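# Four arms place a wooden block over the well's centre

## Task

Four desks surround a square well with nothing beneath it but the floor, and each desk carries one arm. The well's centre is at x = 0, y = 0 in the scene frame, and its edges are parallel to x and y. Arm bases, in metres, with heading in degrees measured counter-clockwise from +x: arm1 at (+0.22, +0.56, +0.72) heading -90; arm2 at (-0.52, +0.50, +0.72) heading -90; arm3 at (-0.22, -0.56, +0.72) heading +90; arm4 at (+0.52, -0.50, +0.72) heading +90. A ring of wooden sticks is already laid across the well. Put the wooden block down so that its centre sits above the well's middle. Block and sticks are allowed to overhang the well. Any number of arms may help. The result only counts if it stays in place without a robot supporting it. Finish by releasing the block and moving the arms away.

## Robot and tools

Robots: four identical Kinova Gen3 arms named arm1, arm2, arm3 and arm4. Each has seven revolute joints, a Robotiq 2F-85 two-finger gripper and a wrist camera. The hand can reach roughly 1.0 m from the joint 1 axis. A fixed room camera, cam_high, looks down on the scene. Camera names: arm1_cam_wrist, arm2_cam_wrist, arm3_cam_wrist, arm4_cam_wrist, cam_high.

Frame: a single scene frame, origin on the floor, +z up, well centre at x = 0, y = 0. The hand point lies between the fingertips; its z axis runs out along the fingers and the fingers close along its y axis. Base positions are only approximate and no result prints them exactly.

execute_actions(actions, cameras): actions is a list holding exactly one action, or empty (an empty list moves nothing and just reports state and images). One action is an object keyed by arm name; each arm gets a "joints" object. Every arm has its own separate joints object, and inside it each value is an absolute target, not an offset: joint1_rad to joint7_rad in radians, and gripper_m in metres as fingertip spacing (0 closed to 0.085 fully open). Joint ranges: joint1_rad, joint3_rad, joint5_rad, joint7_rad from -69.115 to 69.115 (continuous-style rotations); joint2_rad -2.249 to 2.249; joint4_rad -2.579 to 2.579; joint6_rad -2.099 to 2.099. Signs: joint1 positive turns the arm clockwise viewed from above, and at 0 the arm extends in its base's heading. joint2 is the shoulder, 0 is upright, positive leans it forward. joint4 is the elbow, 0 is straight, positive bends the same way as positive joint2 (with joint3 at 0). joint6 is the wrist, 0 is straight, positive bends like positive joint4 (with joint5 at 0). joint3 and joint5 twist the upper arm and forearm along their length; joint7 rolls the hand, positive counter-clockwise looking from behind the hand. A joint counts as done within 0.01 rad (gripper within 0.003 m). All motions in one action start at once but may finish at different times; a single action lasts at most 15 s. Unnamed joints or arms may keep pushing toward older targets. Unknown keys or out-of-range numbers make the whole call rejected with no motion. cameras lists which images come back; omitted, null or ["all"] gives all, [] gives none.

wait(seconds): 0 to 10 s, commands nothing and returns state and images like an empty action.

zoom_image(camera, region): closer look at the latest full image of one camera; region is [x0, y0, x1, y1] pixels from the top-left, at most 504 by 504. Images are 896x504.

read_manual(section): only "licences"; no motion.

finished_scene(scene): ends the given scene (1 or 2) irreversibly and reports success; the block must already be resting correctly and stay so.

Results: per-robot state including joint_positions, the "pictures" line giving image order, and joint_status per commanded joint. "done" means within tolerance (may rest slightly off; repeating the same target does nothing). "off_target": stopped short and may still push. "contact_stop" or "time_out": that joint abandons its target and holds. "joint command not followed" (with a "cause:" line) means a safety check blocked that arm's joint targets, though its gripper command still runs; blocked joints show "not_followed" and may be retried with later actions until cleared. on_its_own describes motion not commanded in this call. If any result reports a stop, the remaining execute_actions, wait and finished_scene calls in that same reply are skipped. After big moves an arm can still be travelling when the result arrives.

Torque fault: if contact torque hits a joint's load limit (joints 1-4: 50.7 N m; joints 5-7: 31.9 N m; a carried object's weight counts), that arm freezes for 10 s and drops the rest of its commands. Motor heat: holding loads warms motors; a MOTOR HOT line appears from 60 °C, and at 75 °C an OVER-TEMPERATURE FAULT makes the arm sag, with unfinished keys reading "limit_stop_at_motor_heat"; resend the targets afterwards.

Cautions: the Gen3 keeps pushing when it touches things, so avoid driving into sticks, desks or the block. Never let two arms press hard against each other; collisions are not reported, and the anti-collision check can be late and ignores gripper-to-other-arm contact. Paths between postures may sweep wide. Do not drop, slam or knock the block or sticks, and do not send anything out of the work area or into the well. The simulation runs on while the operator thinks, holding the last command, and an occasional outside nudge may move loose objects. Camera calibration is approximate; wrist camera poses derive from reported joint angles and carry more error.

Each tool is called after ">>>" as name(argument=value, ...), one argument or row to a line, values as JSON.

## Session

>>> execute_actions(
  actions=[],
)

Scene clock: 0.00 s.
arm1.joint_positions: joint1_rad=+0.267 joint2_rad=-0.467 joint3_rad=-0.094 joint4_rad=+1.460 joint5_rad=-0.071 joint6_rad=+1.936 joint7_rad=+1.246 gripper_m=+0.085
arm1.joint_status: not commanded
arm1.hand: x=+0.1957 y=+0.4224 z=+1.2608 quat_wxyz=(-0.084, -0.854, -0.510, +0.062) (m; scene frame)
arm2.joint_positions: joint1_rad=-0.180 joint2_rad=-0.336 joint3_rad=-0.096 joint4_rad=+1.599 joint5_rad=+0.018 joint6_rad=+2.064 joint7_rad=+1.831 gripper_m=+0.085
arm2.joint_status: not commanded
arm2.hand: x=-0.5161 y=+0.3935 z=+1.2855 quat_wxyz=(+0.082, -0.488, -0.868, -0.050) (m; scene frame)
arm3.joint_positions: joint1_rad=+0.463 joint2_rad=-0.410 joint3_rad=-0.122 joint4_rad=+1.436 joint5_rad=-0.075 joint6_rad=+2.033 joint7_rad=+1.667 gripper_m=+0.085
arm3.joint_status: not commanded
arm3.hand: x=-0.1806 y=-0.4370 z=+1.2685 quat_wxyz=(-0.028, +0.626, -0.779, -0.027) (m; scene frame)
arm4.joint_positions: joint1_rad=-0.014 joint2_rad=-0.402 joint3_rad=-0.044 joint4_rad=+1.591 joint5_rad=-0.082 joint6_rad=+2.050 joint7_rad=+1.447 gripper_m=+0.085
arm4.joint_status: not commanded
arm4.hand: x=+0.5106 y=-0.4073 z=+1.2415 quat_wxyz=(+0.052, +0.708, -0.704, +0.018) (m; scene frame)
pictures: arm1_cam_wrist, arm2_cam_wrist, arm3_cam_wrist, arm4_cam_wrist, cam_high
camera_calibration (this result's frames):
arm1_cam_wrist: T_world_to_cam=[[0.870964, -0.487096, 0.064488, -0.0405789], [-0.490105, -0.851925, 0.184447, 0.276587], [-0.0349044, -0.192253, -0.980725, 1.4679], [0, 0, 0, 1]] pos_world=[0.222135, 0.498073, 1.39121]
arm2_cam_wrist: T_world_to_cam=[[0.82621, 0.562379, 0.0332664, 0.161134], [0.560758, -0.815287, -0.144417, 0.850394], [-0.0540956, 0.137974, -0.988958, 1.34326], [0, 0, 0, 1]] pos_world=[-0.537332, 0.417363, 1.44587]
arm3_cam_wrist: T_world_to_cam=[[-0.970166, 0.239785, -0.0358055, -0.0134692], [0.238814, 0.970621, 0.0293608, 0.495756], [0.0417939, 0.019934, -0.998927, 1.42326], [0, 0, 0, 1]] pos_world=[-0.190944, -0.506333, 1.40669]
arm4_cam_wrist: T_world_to_cam=[[-0.99996, -0.00748437, 0.00499436, 0.508642], [-0.0081431, 0.98888, -0.148493, 0.653049], [-0.00382745, -0.148527, -0.988901, 1.31484], [0, 0, 0, 1]] pos_world=[0.518972, -0.446691, 1.39468]
Images, in order (width x height): arm1_cam_wrist 896x504, arm2_cam_wrist 896x504, arm3_cam_wrist 896x504, arm4_cam_wrist 896x504, cam_high 896x504.

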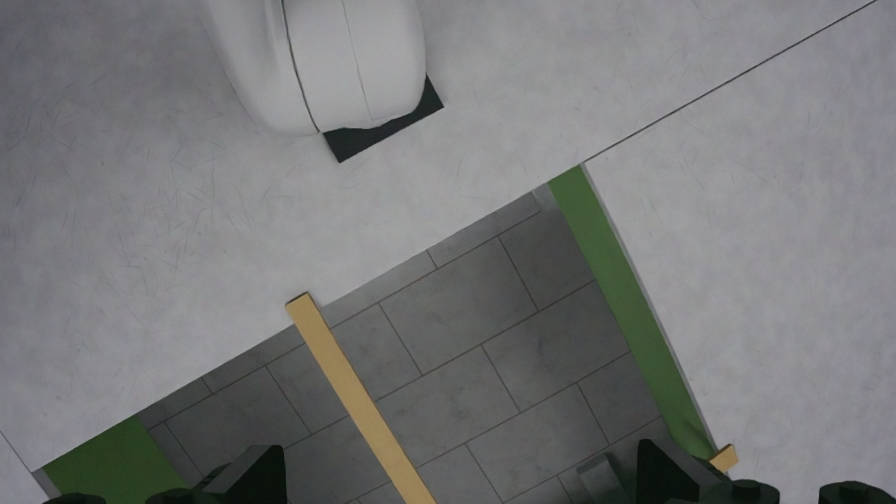

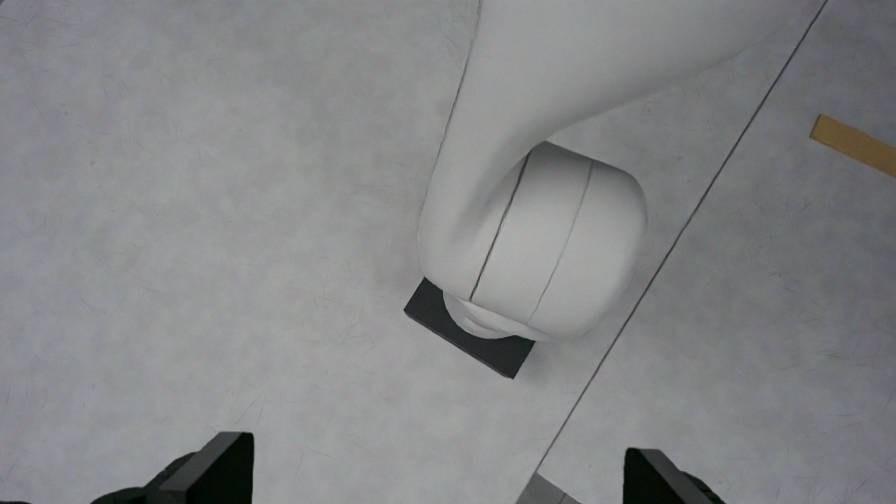

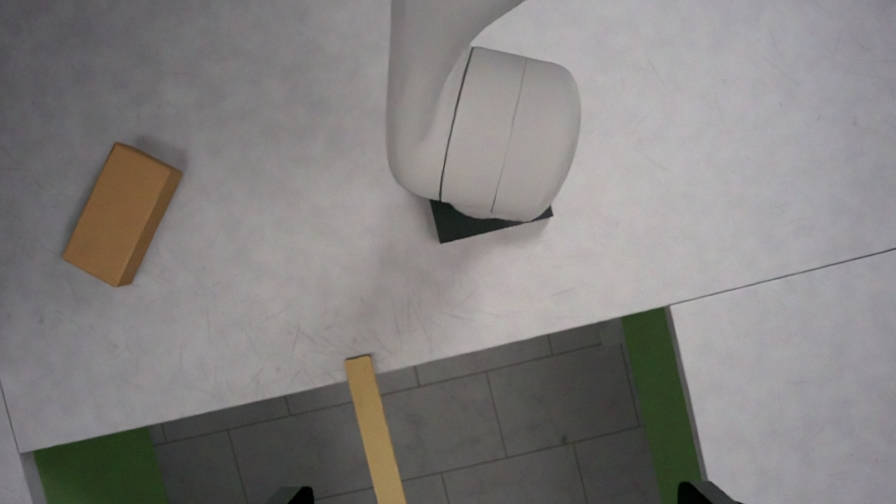

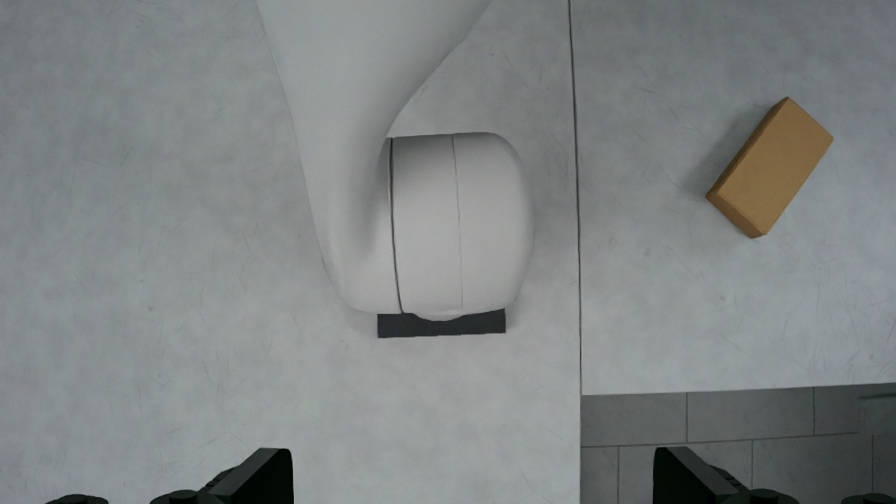

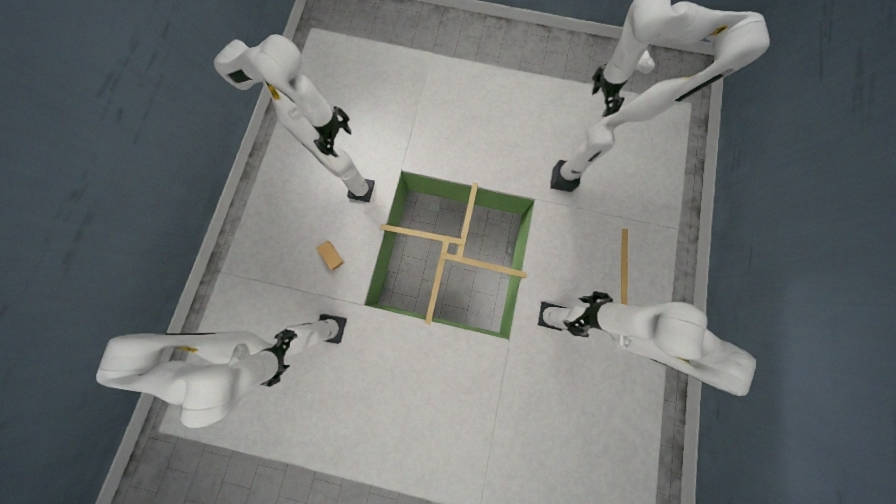

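>>> execute_actions(
  actions=[
    {"arm3":{"joints":{"joint1_rad":1.645,"joint2_rad":0.5745,"joint3_rad":0,"joint4_rad":2.0465,"joint5_rad":0,"joint6_rad":0.5205,"joint7_rad":2.515}},"arm2":{"joints":{"joint1_rad":-0.83,"joint2_rad":0.3,"joint3_rad":0,"joint4_rad":2.3,"joint5_rad":0,"joint6_rad":-0.34,"joint7_rad":1.57}}},
  ],
  cameras=["arm3_cam_wrist","arm2_cam_wrist","arm4_cam_wrist"],
)

Scene clock: 7.30 s.
arm1.joint_positions: joint1_rad=+0.267 joint2_rad=-0.467 joint3_rad=-0.094 joint4_rad=+1.460 joint5_rad=-0.071 joint6_rad=+1.936 joint7_rad=+1.246 gripper_m=+0.085
arm1.joint_status: not commanded
arm1.hand: x=+0.1957 y=+0.4224 z=+1.2608 quat_wxyz=(-0.084, -0.854, -0.510, +0.062) (m; scene frame)
arm2.joint_positions: joint1_rad=-0.830 joint2_rad=+0.300 joint3_rad=+0.000 joint4_rad=+2.300 joint5_rad=+0.000 joint6_rad=-0.340 joint7_rad=+1.570 gripper_m=+0.085
arm2.joint_status: all done
arm2.hand: x=-0.1400 y=+0.1354 z=+1.0351 quat_wxyz=(-0.402, -0.318, -0.846, +0.147) (m; scene frame)
arm3.joint_positions: joint1_rad=+1.645 joint2_rad=+0.574 joint3_rad=+0.000 joint4_rad=+2.046 joint5_rad=+0.000 joint6_rad=+0.521 joint7_rad=+2.515 gripper_m=+0.085
arm3.joint_status: all done
arm3.hand: x=+0.1653 y=-0.6126 z=+0.7997 quat_wxyz=(+0.001, +0.422, -0.907, +0.002) (m; scene frame)
arm4.joint_positions: joint1_rad=-0.014 joint2_rad=-0.402 joint3_rad=-0.044 joint4_rad=+1.591 joint5_rad=-0.082 joint6_rad=+2.050 joint7_rad=+1.446 gripper_m=+0.085
arm4.joint_status: not commanded
arm4.hand: x=+0.5106 y=-0.4073 z=+1.2415 quat_wxyz=(+0.052, +0.708, -0.704, +0.018) (m; scene frame)
pictures: arm2_cam_wrist, arm3_cam_wrist, arm4_cam_wrist
camera_calibration (this result's frames):
arm2_cam_wrist: T_world_to_cam=[[0.61925, 0.784773, -0.0257045, 0.00581839], [0.481917, -0.35402, 0.801515, -0.659675], [0.619907, -0.508726, -0.597422, 0.928258], [0, 0, 0, 1]] pos_world=[-0.261128, 0.234124, 1.08345]
arm3_cam_wrist: T_world_to_cam=[[-0.749149, 0.660663, -0.0479642, 0.578472], [0.662399, 0.747401, -0.0511822, 0.455021], [0.00203431, -0.0701146, -0.997537, 0.894328], [0, 0, 0, 1]] pos_world=[0.130137, -0.659553, 0.943161]
arm4_cam_wrist: T_world_to_cam=[[-0.99996, -0.00748361, 0.00499539, 0.508641], [-0.0081425, 0.98888, -0.148493, 0.653048], [-0.00382858, -0.148527, -0.988901, 1.31484], [0, 0, 0, 1]] pos_world=[0.518972, -0.44669, 1.39468]
Images, in order (width x height): arm2_cam_wrist 896x504, arm3_cam_wrist 896x504, arm4_cam_wrist 896x504.

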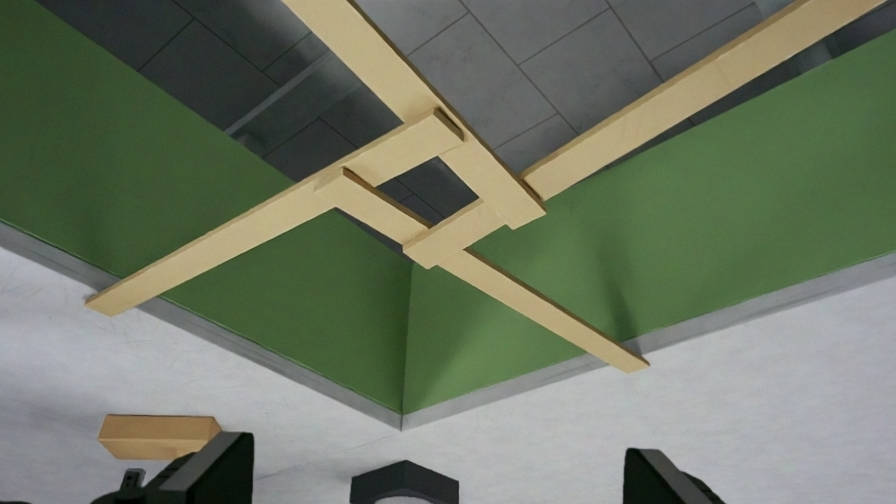

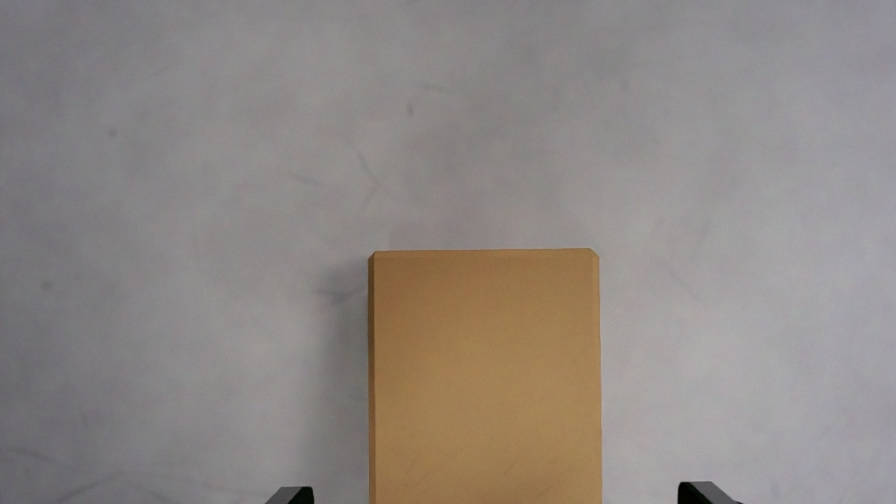

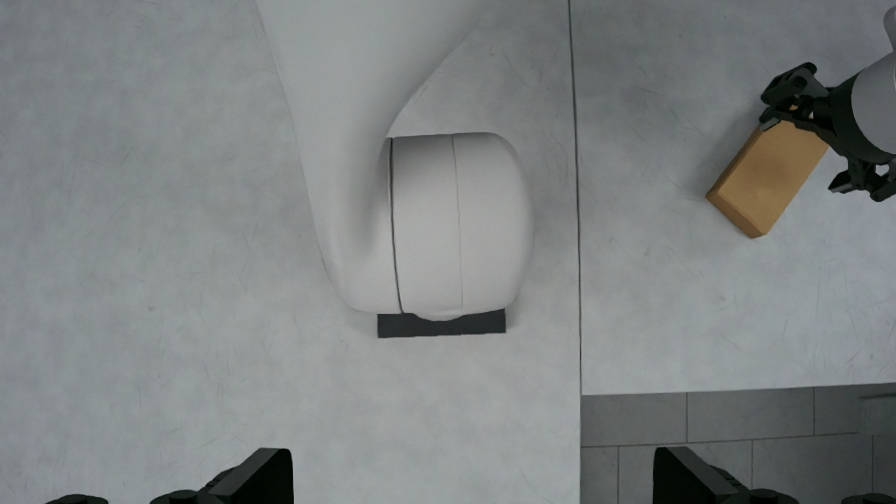

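>>> execute_actions(
  actions=[
    {"arm3":{"joints":{"joint2_rad":0.7167,"joint4_rad":2.0654,"joint6_rad":0.3595,"joint7_rad":2.535}}},
  ],
  cameras=["arm3_cam_wrist"],
)

>>> execute_actions(
  actions=[
    {"arm3":{"joints":{"gripper_m":0.05}}},
  ],
  cameras=[],
)

>>> execute_actions(
  actions=[
    {"arm3":{"joints":{"joint2_rad":0.55,"joint4_rad":2.04,"joint6_rad":0.55}}},
  ],
  cameras=["arm3_cam_wrist"],
)

>>> execute_actions(
  actions=[
    {"arm3":{"joints":{"joint1_rad":0.329,"joint2_rad":0.87,"joint4_rad":1.19,"joint6_rad":1.079,"joint7_rad":1.9}}},
  ],
  cameras=["arm3_cam_wrist","arm2_cam_wrist"],
)

Scene clock: 13.63 s.
arm1.joint_positions: joint1_rad=+0.267 joint2_rad=-0.467 joint3_rad=-0.094 joint4_rad=+1.460 joint5_rad=-0.071 joint6_rad=+1.936 joint7_rad=+1.246 gripper_m=+0.085
arm1.joint_status: not commanded
arm1.hand: x=+0.1957 y=+0.4224 z=+1.2608 quat_wxyz=(-0.084, -0.854, -0.510, +0.062) (m; scene frame)
arm2.joint_positions: joint1_rad=-0.830 joint2_rad=+0.300 joint3_rad=+0.000 joint4_rad=+2.300 joint5_rad=+0.000 joint6_rad=-0.340 joint7_rad=+1.570 gripper_m=+0.085
arm2.joint_status: not commanded
arm2.hand: x=-0.1400 y=+0.1355 z=+1.0350 quat_wxyz=(-0.402, -0.318, -0.846, +0.147) (m; scene frame)
arm3.joint_positions: joint1_rad=+1.645 joint2_rad=+0.717 joint3_rad=+0.000 joint4_rad=+2.065 joint5_rad=+0.000 joint6_rad=+0.360 joint7_rad=+2.535 gripper_m=+0.085
arm3.joint_status: all done
arm3.hand: x=+0.1672 y=-0.6130 z=+0.7422 quat_wxyz=(+0.001, +0.431, -0.902, +0.002) (m; scene frame)
arm4.joint_positions: joint1_rad=-0.014 joint2_rad=-0.402 joint3_rad=-0.044 joint4_rad=+1.591 joint5_rad=-0.082 joint6_rad=+2.050 joint7_rad=+1.446 gripper_m=+0.085
arm4.joint_status: not commanded
arm4.hand: x=+0.5106 y=-0.4073 z=+1.2415 quat_wxyz=(+0.052, +0.708, -0.704, +0.018) (m; scene frame)
pictures: arm3_cam_wrist
camera_calibration (this result's frames):
arm3_cam_wrist: T_world_to_cam=[[-0.762193, 0.645576, -0.0478902, 0.570289], [0.647341, 0.760478, -0.0512227, 0.461667], [0.00335133, -0.0700428, -0.997538, 0.836792], [0, 0, 0, 1]] pos_world=[0.13301, -0.660641, 0.885691]
Images, in order (width x height): arm3_cam_wrist 896x504.

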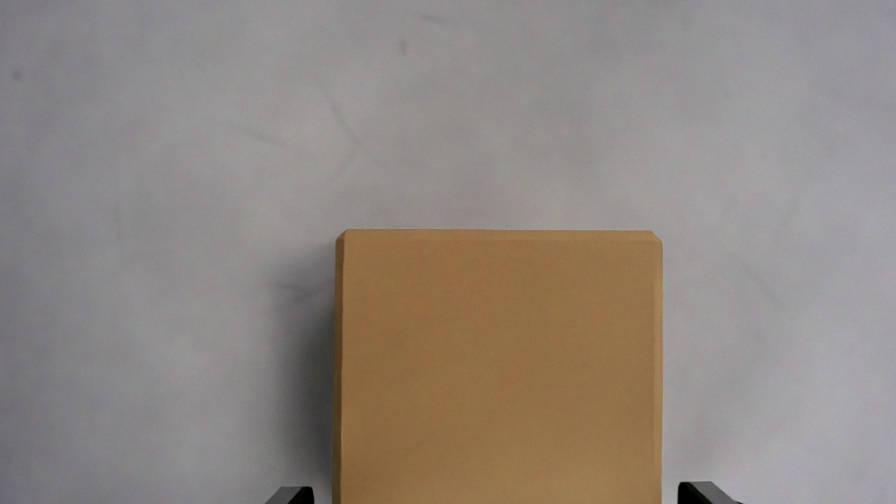

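Scene clock: 14.40 s.
arm1.joint_positions: joint1_rad=+0.267 joint2_rad=-0.467 joint3_rad=-0.094 joint4_rad=+1.460 joint5_rad=-0.071 joint6_rad=+1.936 joint7_rad=+1.246 gripper_m=+0.085
arm1.joint_status: not commanded
arm1.hand: x=+0.1957 y=+0.4224 z=+1.2608 quat_wxyz=(-0.084, -0.854, -0.510, +0.062) (m; scene frame)
arm2.joint_positions: joint1_rad=-0.830 joint2_rad=+0.300 joint3_rad=+0.000 joint4_rad=+2.300 joint5_rad=+0.000 joint6_rad=-0.340 joint7_rad=+1.570 gripper_m=+0.085
arm2.joint_status: not commanded
arm2.hand: x=-0.1400 y=+0.1355 z=+1.0350 quat_wxyz=(-0.402, -0.318, -0.846, +0.147) (m; scene frame)
arm3.joint_positions: joint1_rad=+1.645 joint2_rad=+0.714 joint3_rad=+0.000 joint4_rad=+2.066 joint5_rad=+0.000 joint6_rad=+0.361 joint7_rad=+2.535 gripper_m=+0.067
arm3.joint_status: gripper_m off_target (ended at +0.067, target +0.050)
arm3.hand: x=+0.1674 y=-0.6131 z=+0.7432 quat_wxyz=(+0.001, +0.431, -0.902, +0.002) (m; scene frame)
arm4.joint_positions: joint1_rad=-0.014 joint2_rad=-0.402 joint3_rad=-0.044 joint4_rad=+1.591 joint5_rad=-0.082 joint6_rad=+2.050 joint7_rad=+1.446 gripper_m=+0.085
arm4.joint_status: not commanded
arm4.hand: x=+0.5106 y=-0.4073 z=+1.2415 quat_wxyz=(+0.052, +0.708, -0.704, +0.018) (m; scene frame)
pictures: none
No camera images: the call's "cameras" was empty. Leave "cameras" out to get every camera's image.

Scene clock: 15.63 s.
arm1.joint_positions: joint1_rad=+0.267 joint2_rad=-0.467 joint3_rad=-0.094 joint4_rad=+1.460 joint5_rad=-0.071 joint6_rad=+1.936 joint7_rad=+1.246 gripper_m=+0.085
arm1.joint_status: not commanded
arm1.hand: x=+0.1957 y=+0.4224 z=+1.2608 quat_wxyz=(-0.084, -0.854, -0.510, +0.062) (m; scene frame)
arm2.joint_positions: joint1_rad=-0.830 joint2_rad=+0.300 joint3_rad=+0.000 joint4_rad=+2.300 joint5_rad=+0.000 joint6_rad=-0.340 joint7_rad=+1.570 gripper_m=+0.085
arm2.joint_status: not commanded
arm2.hand: x=-0.1400 y=+0.1355 z=+1.0350 quat_wxyz=(-0.402, -0.318, -0.846, +0.147) (m; scene frame)
arm3.joint_positions: joint1_rad=+1.645 joint2_rad=+0.551 joint3_rad=+0.000 joint4_rad=+2.040 joint5_rad=+0.000 joint6_rad=+0.550 joint7_rad=+2.535 gripper_m=+0.067
arm3.joint_status: all done
arm3.hand: x=+0.1649 y=-0.6126 z=+0.8096 quat_wxyz=(+0.001, +0.431, -0.902, +0.002) (m; scene frame)
arm4.joint_positions: joint1_rad=-0.014 joint2_rad=-0.402 joint3_rad=-0.044 joint4_rad=+1.591 joint5_rad=-0.082 joint6_rad=+2.050 joint7_rad=+1.446 gripper_m=+0.085
arm4.joint_status: not commanded
arm4.hand: x=+0.5106 y=-0.4073 z=+1.2415 quat_wxyz=(+0.052, +0.708, -0.704, +0.018) (m; scene frame)
pictures: arm3_cam_wrist
camera_calibration (this result's frames):
arm3_cam_wrist: T_world_to_cam=[[-0.76221, 0.645561, -0.0478217, 0.571426], [0.647321, 0.760492, -0.0512601, 0.466286], [0.00327646, -0.0700269, -0.99754, 0.904103], [0, 0, 0, 1]] pos_world=[0.130748, -0.660185, 0.953107]
Images, in order (width x height): arm3_cam_wrist 896x504.

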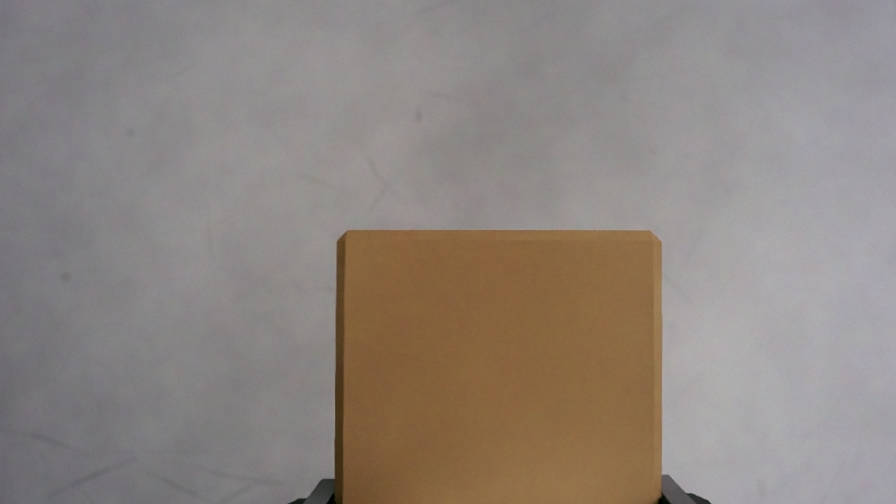

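Scene clock: 18.37 s.
arm1.joint_positions: joint1_rad=+0.267 joint2_rad=-0.467 joint3_rad=-0.094 joint4_rad=+1.460 joint5_rad=-0.071 joint6_rad=+1.936 joint7_rad=+1.246 gripper_m=+0.085
arm1.joint_status: not commanded
arm1.hand: x=+0.1957 y=+0.4224 z=+1.2608 quat_wxyz=(-0.084, -0.854, -0.510, +0.062) (m; scene frame)
arm2.joint_positions: joint1_rad=-0.830 joint2_rad=+0.300 joint3_rad=+0.000 joint4_rad=+2.300 joint5_rad=+0.000 joint6_rad=-0.340 joint7_rad=+1.570 gripper_m=+0.085
arm2.joint_status: not commanded
arm2.hand: x=-0.1400 y=+0.1355 z=+1.0350 quat_wxyz=(-0.402, -0.318, -0.846, +0.147) (m; scene frame)
arm3.joint_positions: joint1_rad=+0.329 joint2_rad=+0.871 joint3_rad=+0.000 joint4_rad=+1.191 joint5_rad=+0.000 joint6_rad=+1.079 joint7_rad=+1.900 gripper_m=+0.067
arm3.joint_status: all done
arm3.hand: x=-0.0004 y=-0.0002 z=+0.8393 quat_wxyz=(+0.002, +0.708, -0.707, +0.001) (m; scene frame)
arm4.joint_positions: joint1_rad=-0.014 joint2_rad=-0.402 joint3_rad=-0.044 joint4_rad=+1.591 joint5_rad=-0.082 joint6_rad=+2.050 joint7_rad=+1.446 gripper_m=+0.085
arm4.joint_status: not commanded
arm4.hand: x=+0.5106 y=-0.4073 z=+1.2415 quat_wxyz=(+0.052, +0.708, -0.704, +0.018) (m; scene frame)
pictures: arm2_cam_wrist, arm3_cam_wrist
camera_calibration (this result's frames):
arm2_cam_wrist: T_world_to_cam=[[0.619168, 0.784838, -0.0257005, 0.00573671], [0.481995, -0.354006, 0.801474, -0.65959], [0.619929, -0.508634, -0.597477, 0.928277], [0, 0, 0, 1]] pos_world=[-0.261099, 0.234152, 1.08342]
arm3_cam_wrist: T_world_to_cam=[[-0.998745, 0.0218162, -0.0450866, 0.0490307], [0.0241233, 0.998393, -0.0512762, 0.108963], [0.0438955, -0.0522994, -0.997666, 0.977261], [0, 0, 0, 1]] pos_world=[0.00344325, -0.0587473, 0.982778]
Images, in order (width x height): arm2_cam_wrist 896x504, arm3_cam_wrist 896x504.

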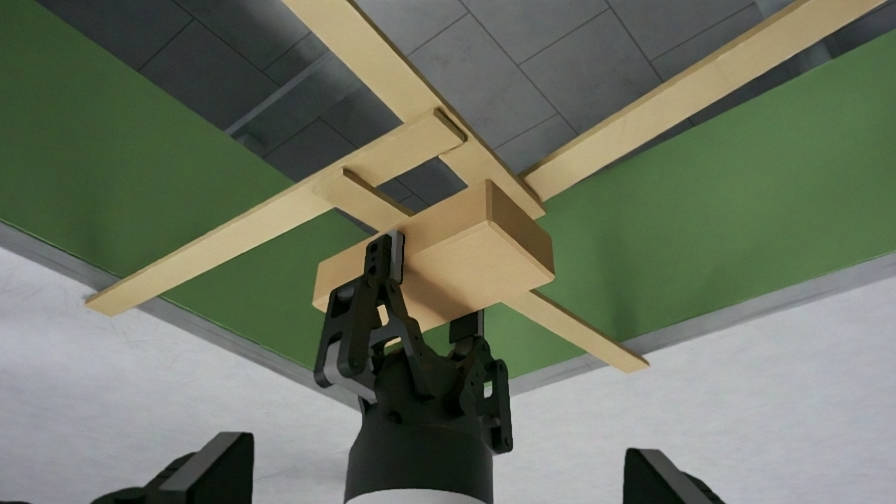

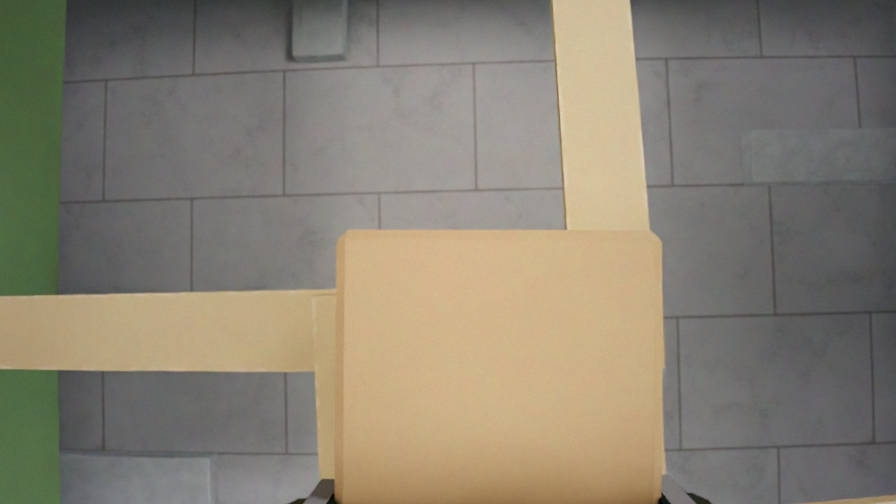

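>>> execute_actions(
  actions=[
    {"arm3":{"joints":{"joint2_rad":0.918,"joint4_rad":1.221,"joint6_rad":1.0}}},
  ],
  cameras=["arm3_cam_wrist","arm2_cam_wrist"],
)

Scene clock: 20.50 s.
arm1.joint_positions: joint1_rad=+0.267 joint2_rad=-0.467 joint3_rad=-0.094 joint4_rad=+1.460 joint5_rad=-0.071 joint6_rad=+1.936 joint7_rad=+1.246 gripper_m=+0.085
arm1.joint_status: not commanded
arm1.hand: x=+0.1957 y=+0.4224 z=+1.2608 quat_wxyz=(-0.084, -0.854, -0.510, +0.062) (m; scene frame)
arm2.joint_positions: joint1_rad=-0.830 joint2_rad=+0.300 joint3_rad=+0.000 joint4_rad=+2.300 joint5_rad=+0.000 joint6_rad=-0.340 joint7_rad=+1.570 gripper_m=+0.085
arm2.joint_status: not commanded
arm2.hand: x=-0.1400 y=+0.1355 z=+1.0350 quat_wxyz=(-0.402, -0.318, -0.846, +0.147) (m; scene frame)
arm3.joint_positions: joint1_rad=+0.329 joint2_rad=+0.919 joint3_rad=+0.000 joint4_rad=+1.222 joint5_rad=+0.000 joint6_rad=+1.000 joint7_rad=+1.900 gripper_m=+0.067
arm3.joint_status: all done
arm3.hand: x=-0.0005 y=-0.0003 z=+0.8022 quat_wxyz=(+0.002, +0.708, -0.707, +0.001) (m; scene frame)
arm4.joint_positions: joint1_rad=-0.014 joint2_rad=-0.402 joint3_rad=-0.044 joint4_rad=+1.591 joint5_rad=-0.082 joint6_rad=+2.050 joint7_rad=+1.446 gripper_m=+0.085
arm4.joint_status: not commanded
arm4.hand: x=+0.5106 y=-0.4073 z=+1.2415 quat_wxyz=(+0.052, +0.708, -0.704, +0.018) (m; scene frame)
pictures: arm2_cam_wrist, arm3_cam_wrist
camera_calibration (this result's frames):
arm2_cam_wrist: T_world_to_cam=[[0.619168, 0.784838, -0.0257005, 0.00573695], [0.481995, -0.354006, 0.801474, -0.65959], [0.619929, -0.508635, -0.597477, 0.928277], [0, 0, 0, 1]] pos_world=[-0.261099, 0.234152, 1.08342]
arm3_cam_wrist: T_world_to_cam=[[-0.998746, 0.021709, -0.0451111, 0.0473031], [0.0240166, 0.998397, -0.0512574, 0.107107], [0.043926, -0.0522765, -0.997666, 0.9402], [0, 0, 0, 1]] pos_world=[0.00337221, -0.0588114, 0.94563]
Images, in order (width x height): arm2_cam_wrist 896x504, arm3_cam_wrist 896x504.

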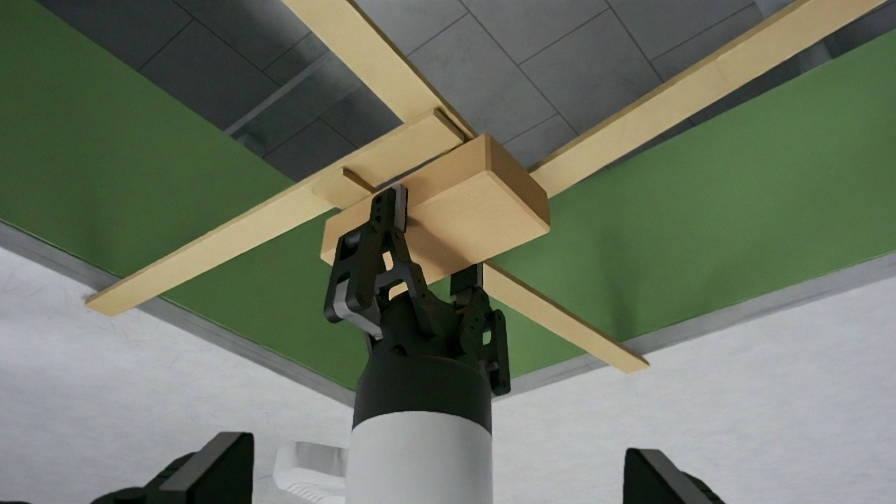

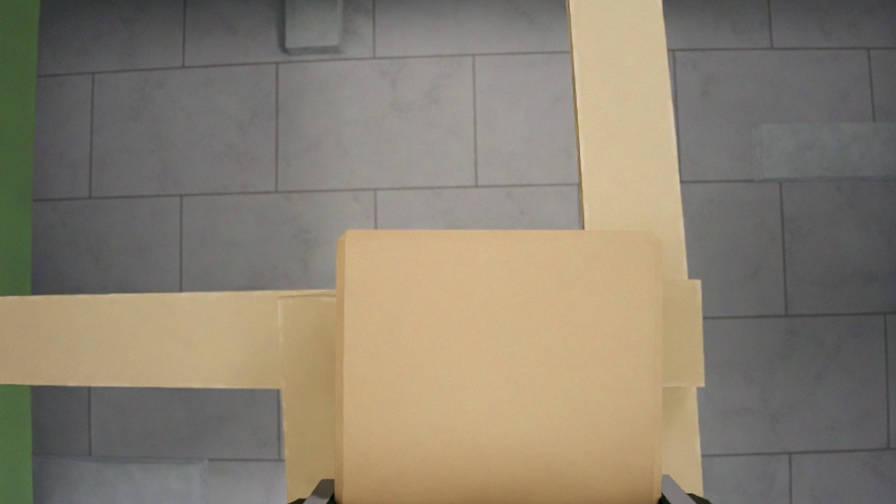

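>>> execute_actions(
  actions=[
    {"arm3":{"joints":{"joint2_rad":0.923,"joint4_rad":1.224,"joint6_rad":0.992}}},
  ],
  cameras=["arm2_cam_wrist"],
)

Scene clock: 22.23 s.
arm1.joint_positions: joint1_rad=+0.267 joint2_rad=-0.467 joint3_rad=-0.094 joint4_rad=+1.460 joint5_rad=-0.071 joint6_rad=+1.936 joint7_rad=+1.246 gripper_m=+0.085
arm1.joint_status: not commanded
arm1.hand: x=+0.1957 y=+0.4224 z=+1.2608 quat_wxyz=(-0.084, -0.854, -0.510, +0.062) (m; scene frame)
arm2.joint_positions: joint1_rad=-0.830 joint2_rad=+0.300 joint3_rad=+0.000 joint4_rad=+2.300 joint5_rad=+0.000 joint6_rad=-0.340 joint7_rad=+1.570 gripper_m=+0.085
arm2.joint_status: not commanded
arm2.hand: x=-0.1400 y=+0.1355 z=+1.0350 quat_wxyz=(-0.402, -0.318, -0.846, +0.147) (m; scene frame)
arm3.joint_positions: joint1_rad=+0.329 joint2_rad=+0.924 joint3_rad=+0.000 joint4_rad=+1.225 joint5_rad=+0.000 joint6_rad=+0.992 joint7_rad=+1.900 gripper_m=+0.067
arm3.joint_status: all done
arm3.hand: x=-0.0005 y=-0.0004 z=+0.7984 quat_wxyz=(+0.002, +0.708, -0.707, +0.001) (m; scene frame)
arm4.joint_positions: joint1_rad=-0.014 joint2_rad=-0.402 joint3_rad=-0.044 joint4_rad=+1.591 joint5_rad=-0.082 joint6_rad=+2.050 joint7_rad=+1.446 gripper_m=+0.085
arm4.joint_status: not commanded
arm4.hand: x=+0.5106 y=-0.4073 z=+1.2415 quat_wxyz=(+0.052, +0.708, -0.704, +0.018) (m; scene frame)
pictures: arm2_cam_wrist
camera_calibration (this result's frames):
arm2_cam_wrist: T_world_to_cam=[[0.619168, 0.784838, -0.0257005, 0.00573674], [0.481995, -0.354006, 0.801474, -0.65959], [0.619929, -0.508635, -0.597477, 0.928277], [0, 0, 0, 1]] pos_world=[-0.261099, 0.234152, 1.08342]
Images, in order (width x height): arm2_cam_wrist 896x504.

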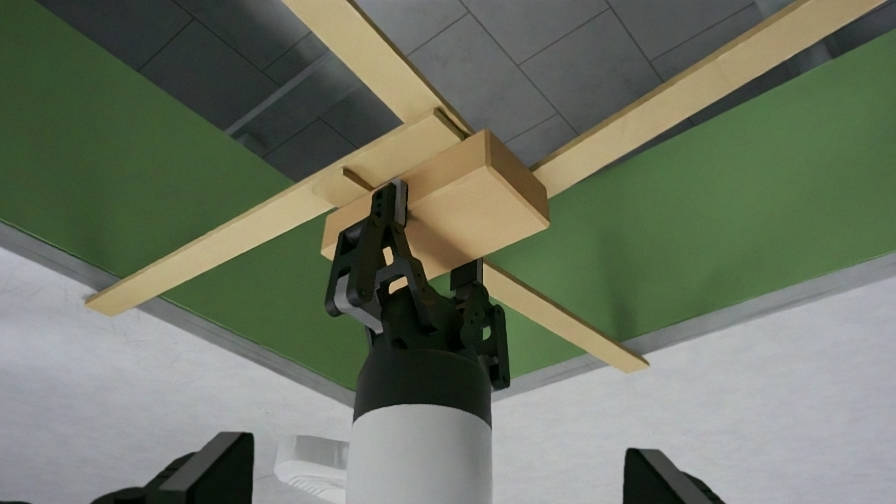

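>>> execute_actions(
  actions=[
    {"arm3":{"joints":{"joint2_rad":0.927,"joint4_rad":1.226,"joint6_rad":0.986}}},
  ],
  cameras=["arm2_cam_wrist"],
)

Scene clock: 24.00 s.
arm1.joint_positions: joint1_rad=+0.267 joint2_rad=-0.467 joint3_rad=-0.094 joint4_rad=+1.460 joint5_rad=-0.071 joint6_rad=+1.936 joint7_rad=+1.246 gripper_m=+0.085
arm1.joint_status: not commanded
arm1.hand: x=+0.1957 y=+0.4224 z=+1.2608 quat_wxyz=(-0.084, -0.854, -0.510, +0.062) (m; scene frame)
arm2.joint_positions: joint1_rad=-0.830 joint2_rad=+0.300 joint3_rad=+0.000 joint4_rad=+2.300 joint5_rad=+0.000 joint6_rad=-0.340 joint7_rad=+1.570 gripper_m=+0.085
arm2.joint_status: not commanded
arm2.hand: x=-0.1400 y=+0.1355 z=+1.0350 quat_wxyz=(-0.402, -0.318, -0.846, +0.147) (m; scene frame)
arm3.joint_positions: joint1_rad=+0.329 joint2_rad=+0.926 joint3_rad=+0.000 joint4_rad=+1.226 joint5_rad=+0.000 joint6_rad=+0.987 joint7_rad=+1.900 gripper_m=+0.067
arm3.joint_status: all done
arm3.hand: x=-0.0003 y=-0.0001 z=+0.7968 quat_wxyz=(+0.001, +0.708, -0.707, +0.001) (m; scene frame)
arm4.joint_positions: joint1_rad=-0.014 joint2_rad=-0.402 joint3_rad=-0.044 joint4_rad=+1.591 joint5_rad=-0.082 joint6_rad=+2.050 joint7_rad=+1.446 gripper_m=+0.085
arm4.joint_status: not commanded
arm4.hand: x=+0.5106 y=-0.4073 z=+1.2415 quat_wxyz=(+0.052, +0.708, -0.704, +0.018) (m; scene frame)
pictures: arm2_cam_wrist
camera_calibration (this result's frames):
arm2_cam_wrist: T_world_to_cam=[[0.619168, 0.784838, -0.0257005, 0.00573685], [0.481995, -0.354006, 0.801474, -0.65959], [0.619929, -0.508635, -0.597477, 0.928277], [0, 0, 0, 1]] pos_world=[-0.261099, 0.234152, 1.08342]
Images, in order (width x height): arm2_cam_wrist 896x504.

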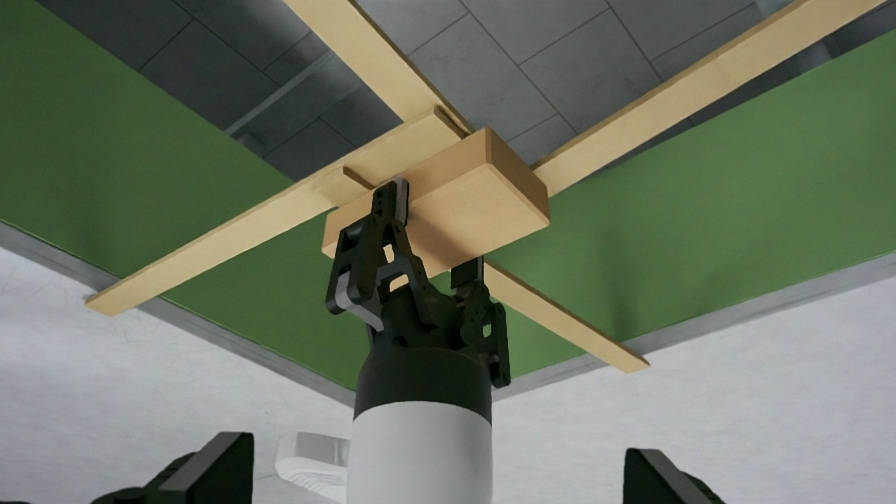

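>>> execute_actions(
  actions=[
    {"arm3":{"joints":{"gripper_m":0.085}}},
  ],
  cameras=["arm2_cam_wrist"],
)

>>> execute_actions(
  actions=[
    {"arm3":{"joints":{"joint2_rad":0.35,"joint6_rad":1.55}},"arm2":{"joints":{"joint2_rad":0.0}}},
  ],
  cameras=["arm3_cam_wrist","cam_high"],
)

Scene clock: 28.30 s.
arm1.joint_positions: joint1_rad=+0.267 joint2_rad=-0.467 joint3_rad=-0.094 joint4_rad=+1.460 joint5_rad=-0.071 joint6_rad=+1.936 joint7_rad=+1.246 gripper_m=+0.085
arm1.joint_status: not commanded
arm1.hand: x=+0.1957 y=+0.4224 z=+1.2608 quat_wxyz=(-0.084, -0.854, -0.510, +0.062) (m; scene frame)
arm2.joint_positions: joint1_rad=-0.830 joint2_rad=+0.300 joint3_rad=+0.000 joint4_rad=+2.300 joint5_rad=+0.000 joint6_rad=-0.340 joint7_rad=+1.570 gripper_m=+0.085
arm2.joint_status: not commanded
arm2.hand: x=-0.1400 y=+0.1355 z=+1.0350 quat_wxyz=(-0.402, -0.318, -0.846, +0.147) (m; scene frame)
arm3.joint_positions: joint1_rad=+0.329 joint2_rad=+0.927 joint3_rad=+0.000 joint4_rad=+1.226 joint5_rad=+0.000 joint6_rad=+0.986 joint7_rad=+1.900 gripper_m=+0.085
arm3.joint_status: all done
arm3.hand: x=-0.0003 y=+0.0002 z=+0.7965 quat_wxyz=(+0.001, +0.708, -0.707, +0.001) (m; scene frame)
arm4.joint_positions: joint1_rad=-0.014 joint2_rad=-0.402 joint3_rad=-0.044 joint4_rad=+1.591 joint5_rad=-0.082 joint6_rad=+2.050 joint7_rad=+1.446 gripper_m=+0.085
arm4.joint_status: not commanded
arm4.hand: x=+0.5106 y=-0.4073 z=+1.2415 quat_wxyz=(+0.052, +0.708, -0.704, +0.018) (m; scene frame)
pictures: arm2_cam_wrist
camera_calibration (this result's frames):
arm2_cam_wrist: T_world_to_cam=[[0.619168, 0.784838, -0.0257005, 0.00573664], [0.481995, -0.354006, 0.801474, -0.65959], [0.619929, -0.508634, -0.597477, 0.928277], [0, 0, 0, 1]] pos_world=[-0.261099, 0.234152, 1.08342]
Images, in order (width x height): arm2_cam_wrist 896x504.

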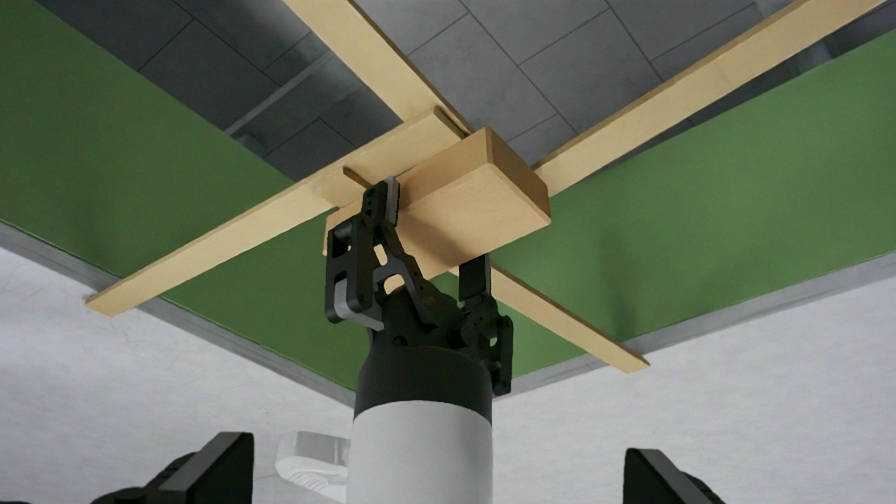

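Scene clock: 30.23 s.
arm1.joint_positions: joint1_rad=+0.267 joint2_rad=-0.467 joint3_rad=-0.094 joint4_rad=+1.460 joint5_rad=-0.071 joint6_rad=+1.936 joint7_rad=+1.246 gripper_m=+0.085
arm1.joint_status: not commanded
arm1.hand: x=+0.1957 y=+0.4224 z=+1.2608 quat_wxyz=(-0.084, -0.854, -0.510, +0.062) (m; scene frame)
arm2.joint_positions: joint1_rad=-0.830 joint2_rad=+0.000 joint3_rad=+0.000 joint4_rad=+2.300 joint5_rad=+0.000 joint6_rad=-0.340 joint7_rad=+1.570 gripper_m=+0.085
arm2.joint_status: all done
arm2.hand: x=-0.1442 y=+0.1378 z=+1.1935 quat_wxyz=(-0.524, -0.292, -0.776, +0.193) (m; scene frame)
arm3.joint_positions: joint1_rad=+0.329 joint2_rad=+0.350 joint3_rad=+0.000 joint4_rad=+1.226 joint5_rad=+0.000 joint6_rad=+1.550 joint7_rad=+1.900 gripper_m=+0.085
arm3.joint_status: all done
arm3.hand: x=-0.0439 y=-0.1277 z=+1.1110 quat_wxyz=(-0.005, +0.708, -0.707, -0.002) (m; scene frame)
arm4.joint_positions: joint1_rad=-0.014 joint2_rad=-0.402 joint3_rad=-0.044 joint4_rad=+1.591 joint5_rad=-0.082 joint6_rad=+2.050 joint7_rad=+1.446 gripper_m=+0.085
arm4.joint_status: not commanded
arm4.hand: x=+0.5106 y=-0.4073 z=+1.2415 quat_wxyz=(+0.052, +0.708, -0.704, +0.018) (m; scene frame)
pictures: arm3_cam_wrist, cam_high
camera_calibration (this result's frames):
arm3_cam_wrist: T_world_to_cam=[[-0.998516, 0.0223993, -0.0496475, 0.025757], [0.0242471, 0.999024, -0.0369329, 0.2353], [0.0487718, -0.0380819, -0.998084, 1.24601], [0, 0, 0, 1]] pos_world=[-0.0407567, -0.188197, 1.25359]
Images, in order (width x height): arm3_cam_wrist 896x504, cam_high 896x504.

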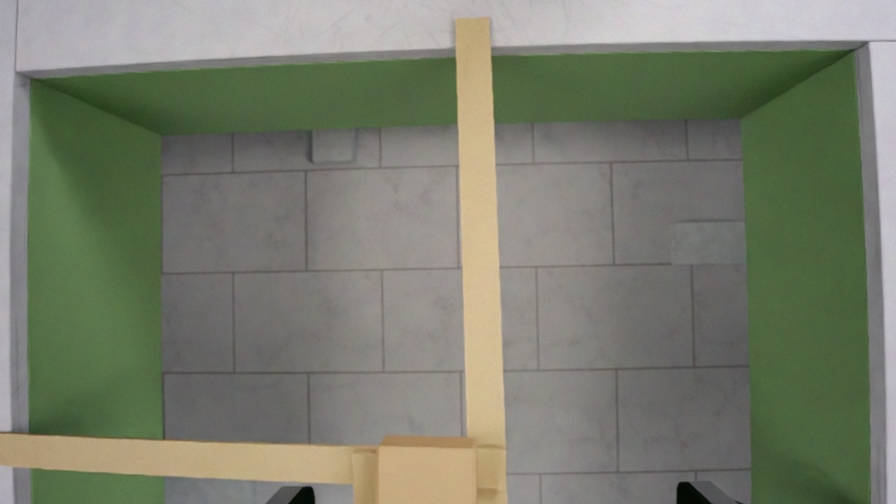

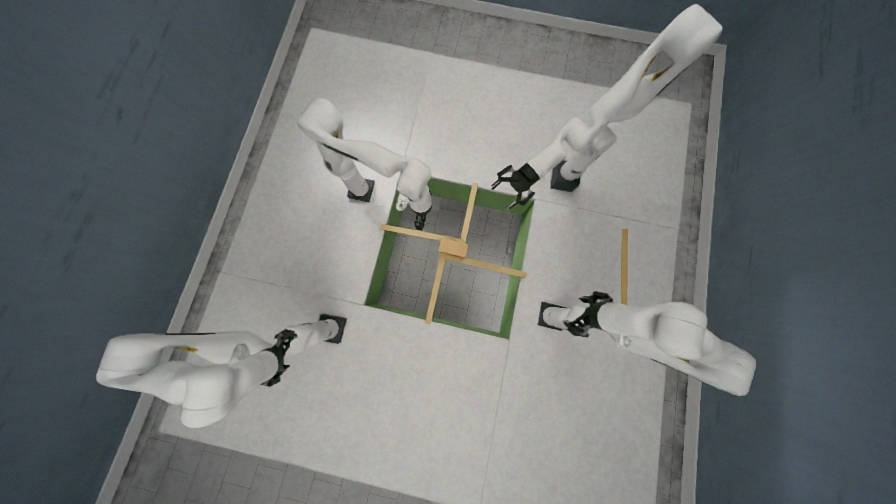

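>>> finished_scene(
  scene=2,
)

The scene is finished: the task was done.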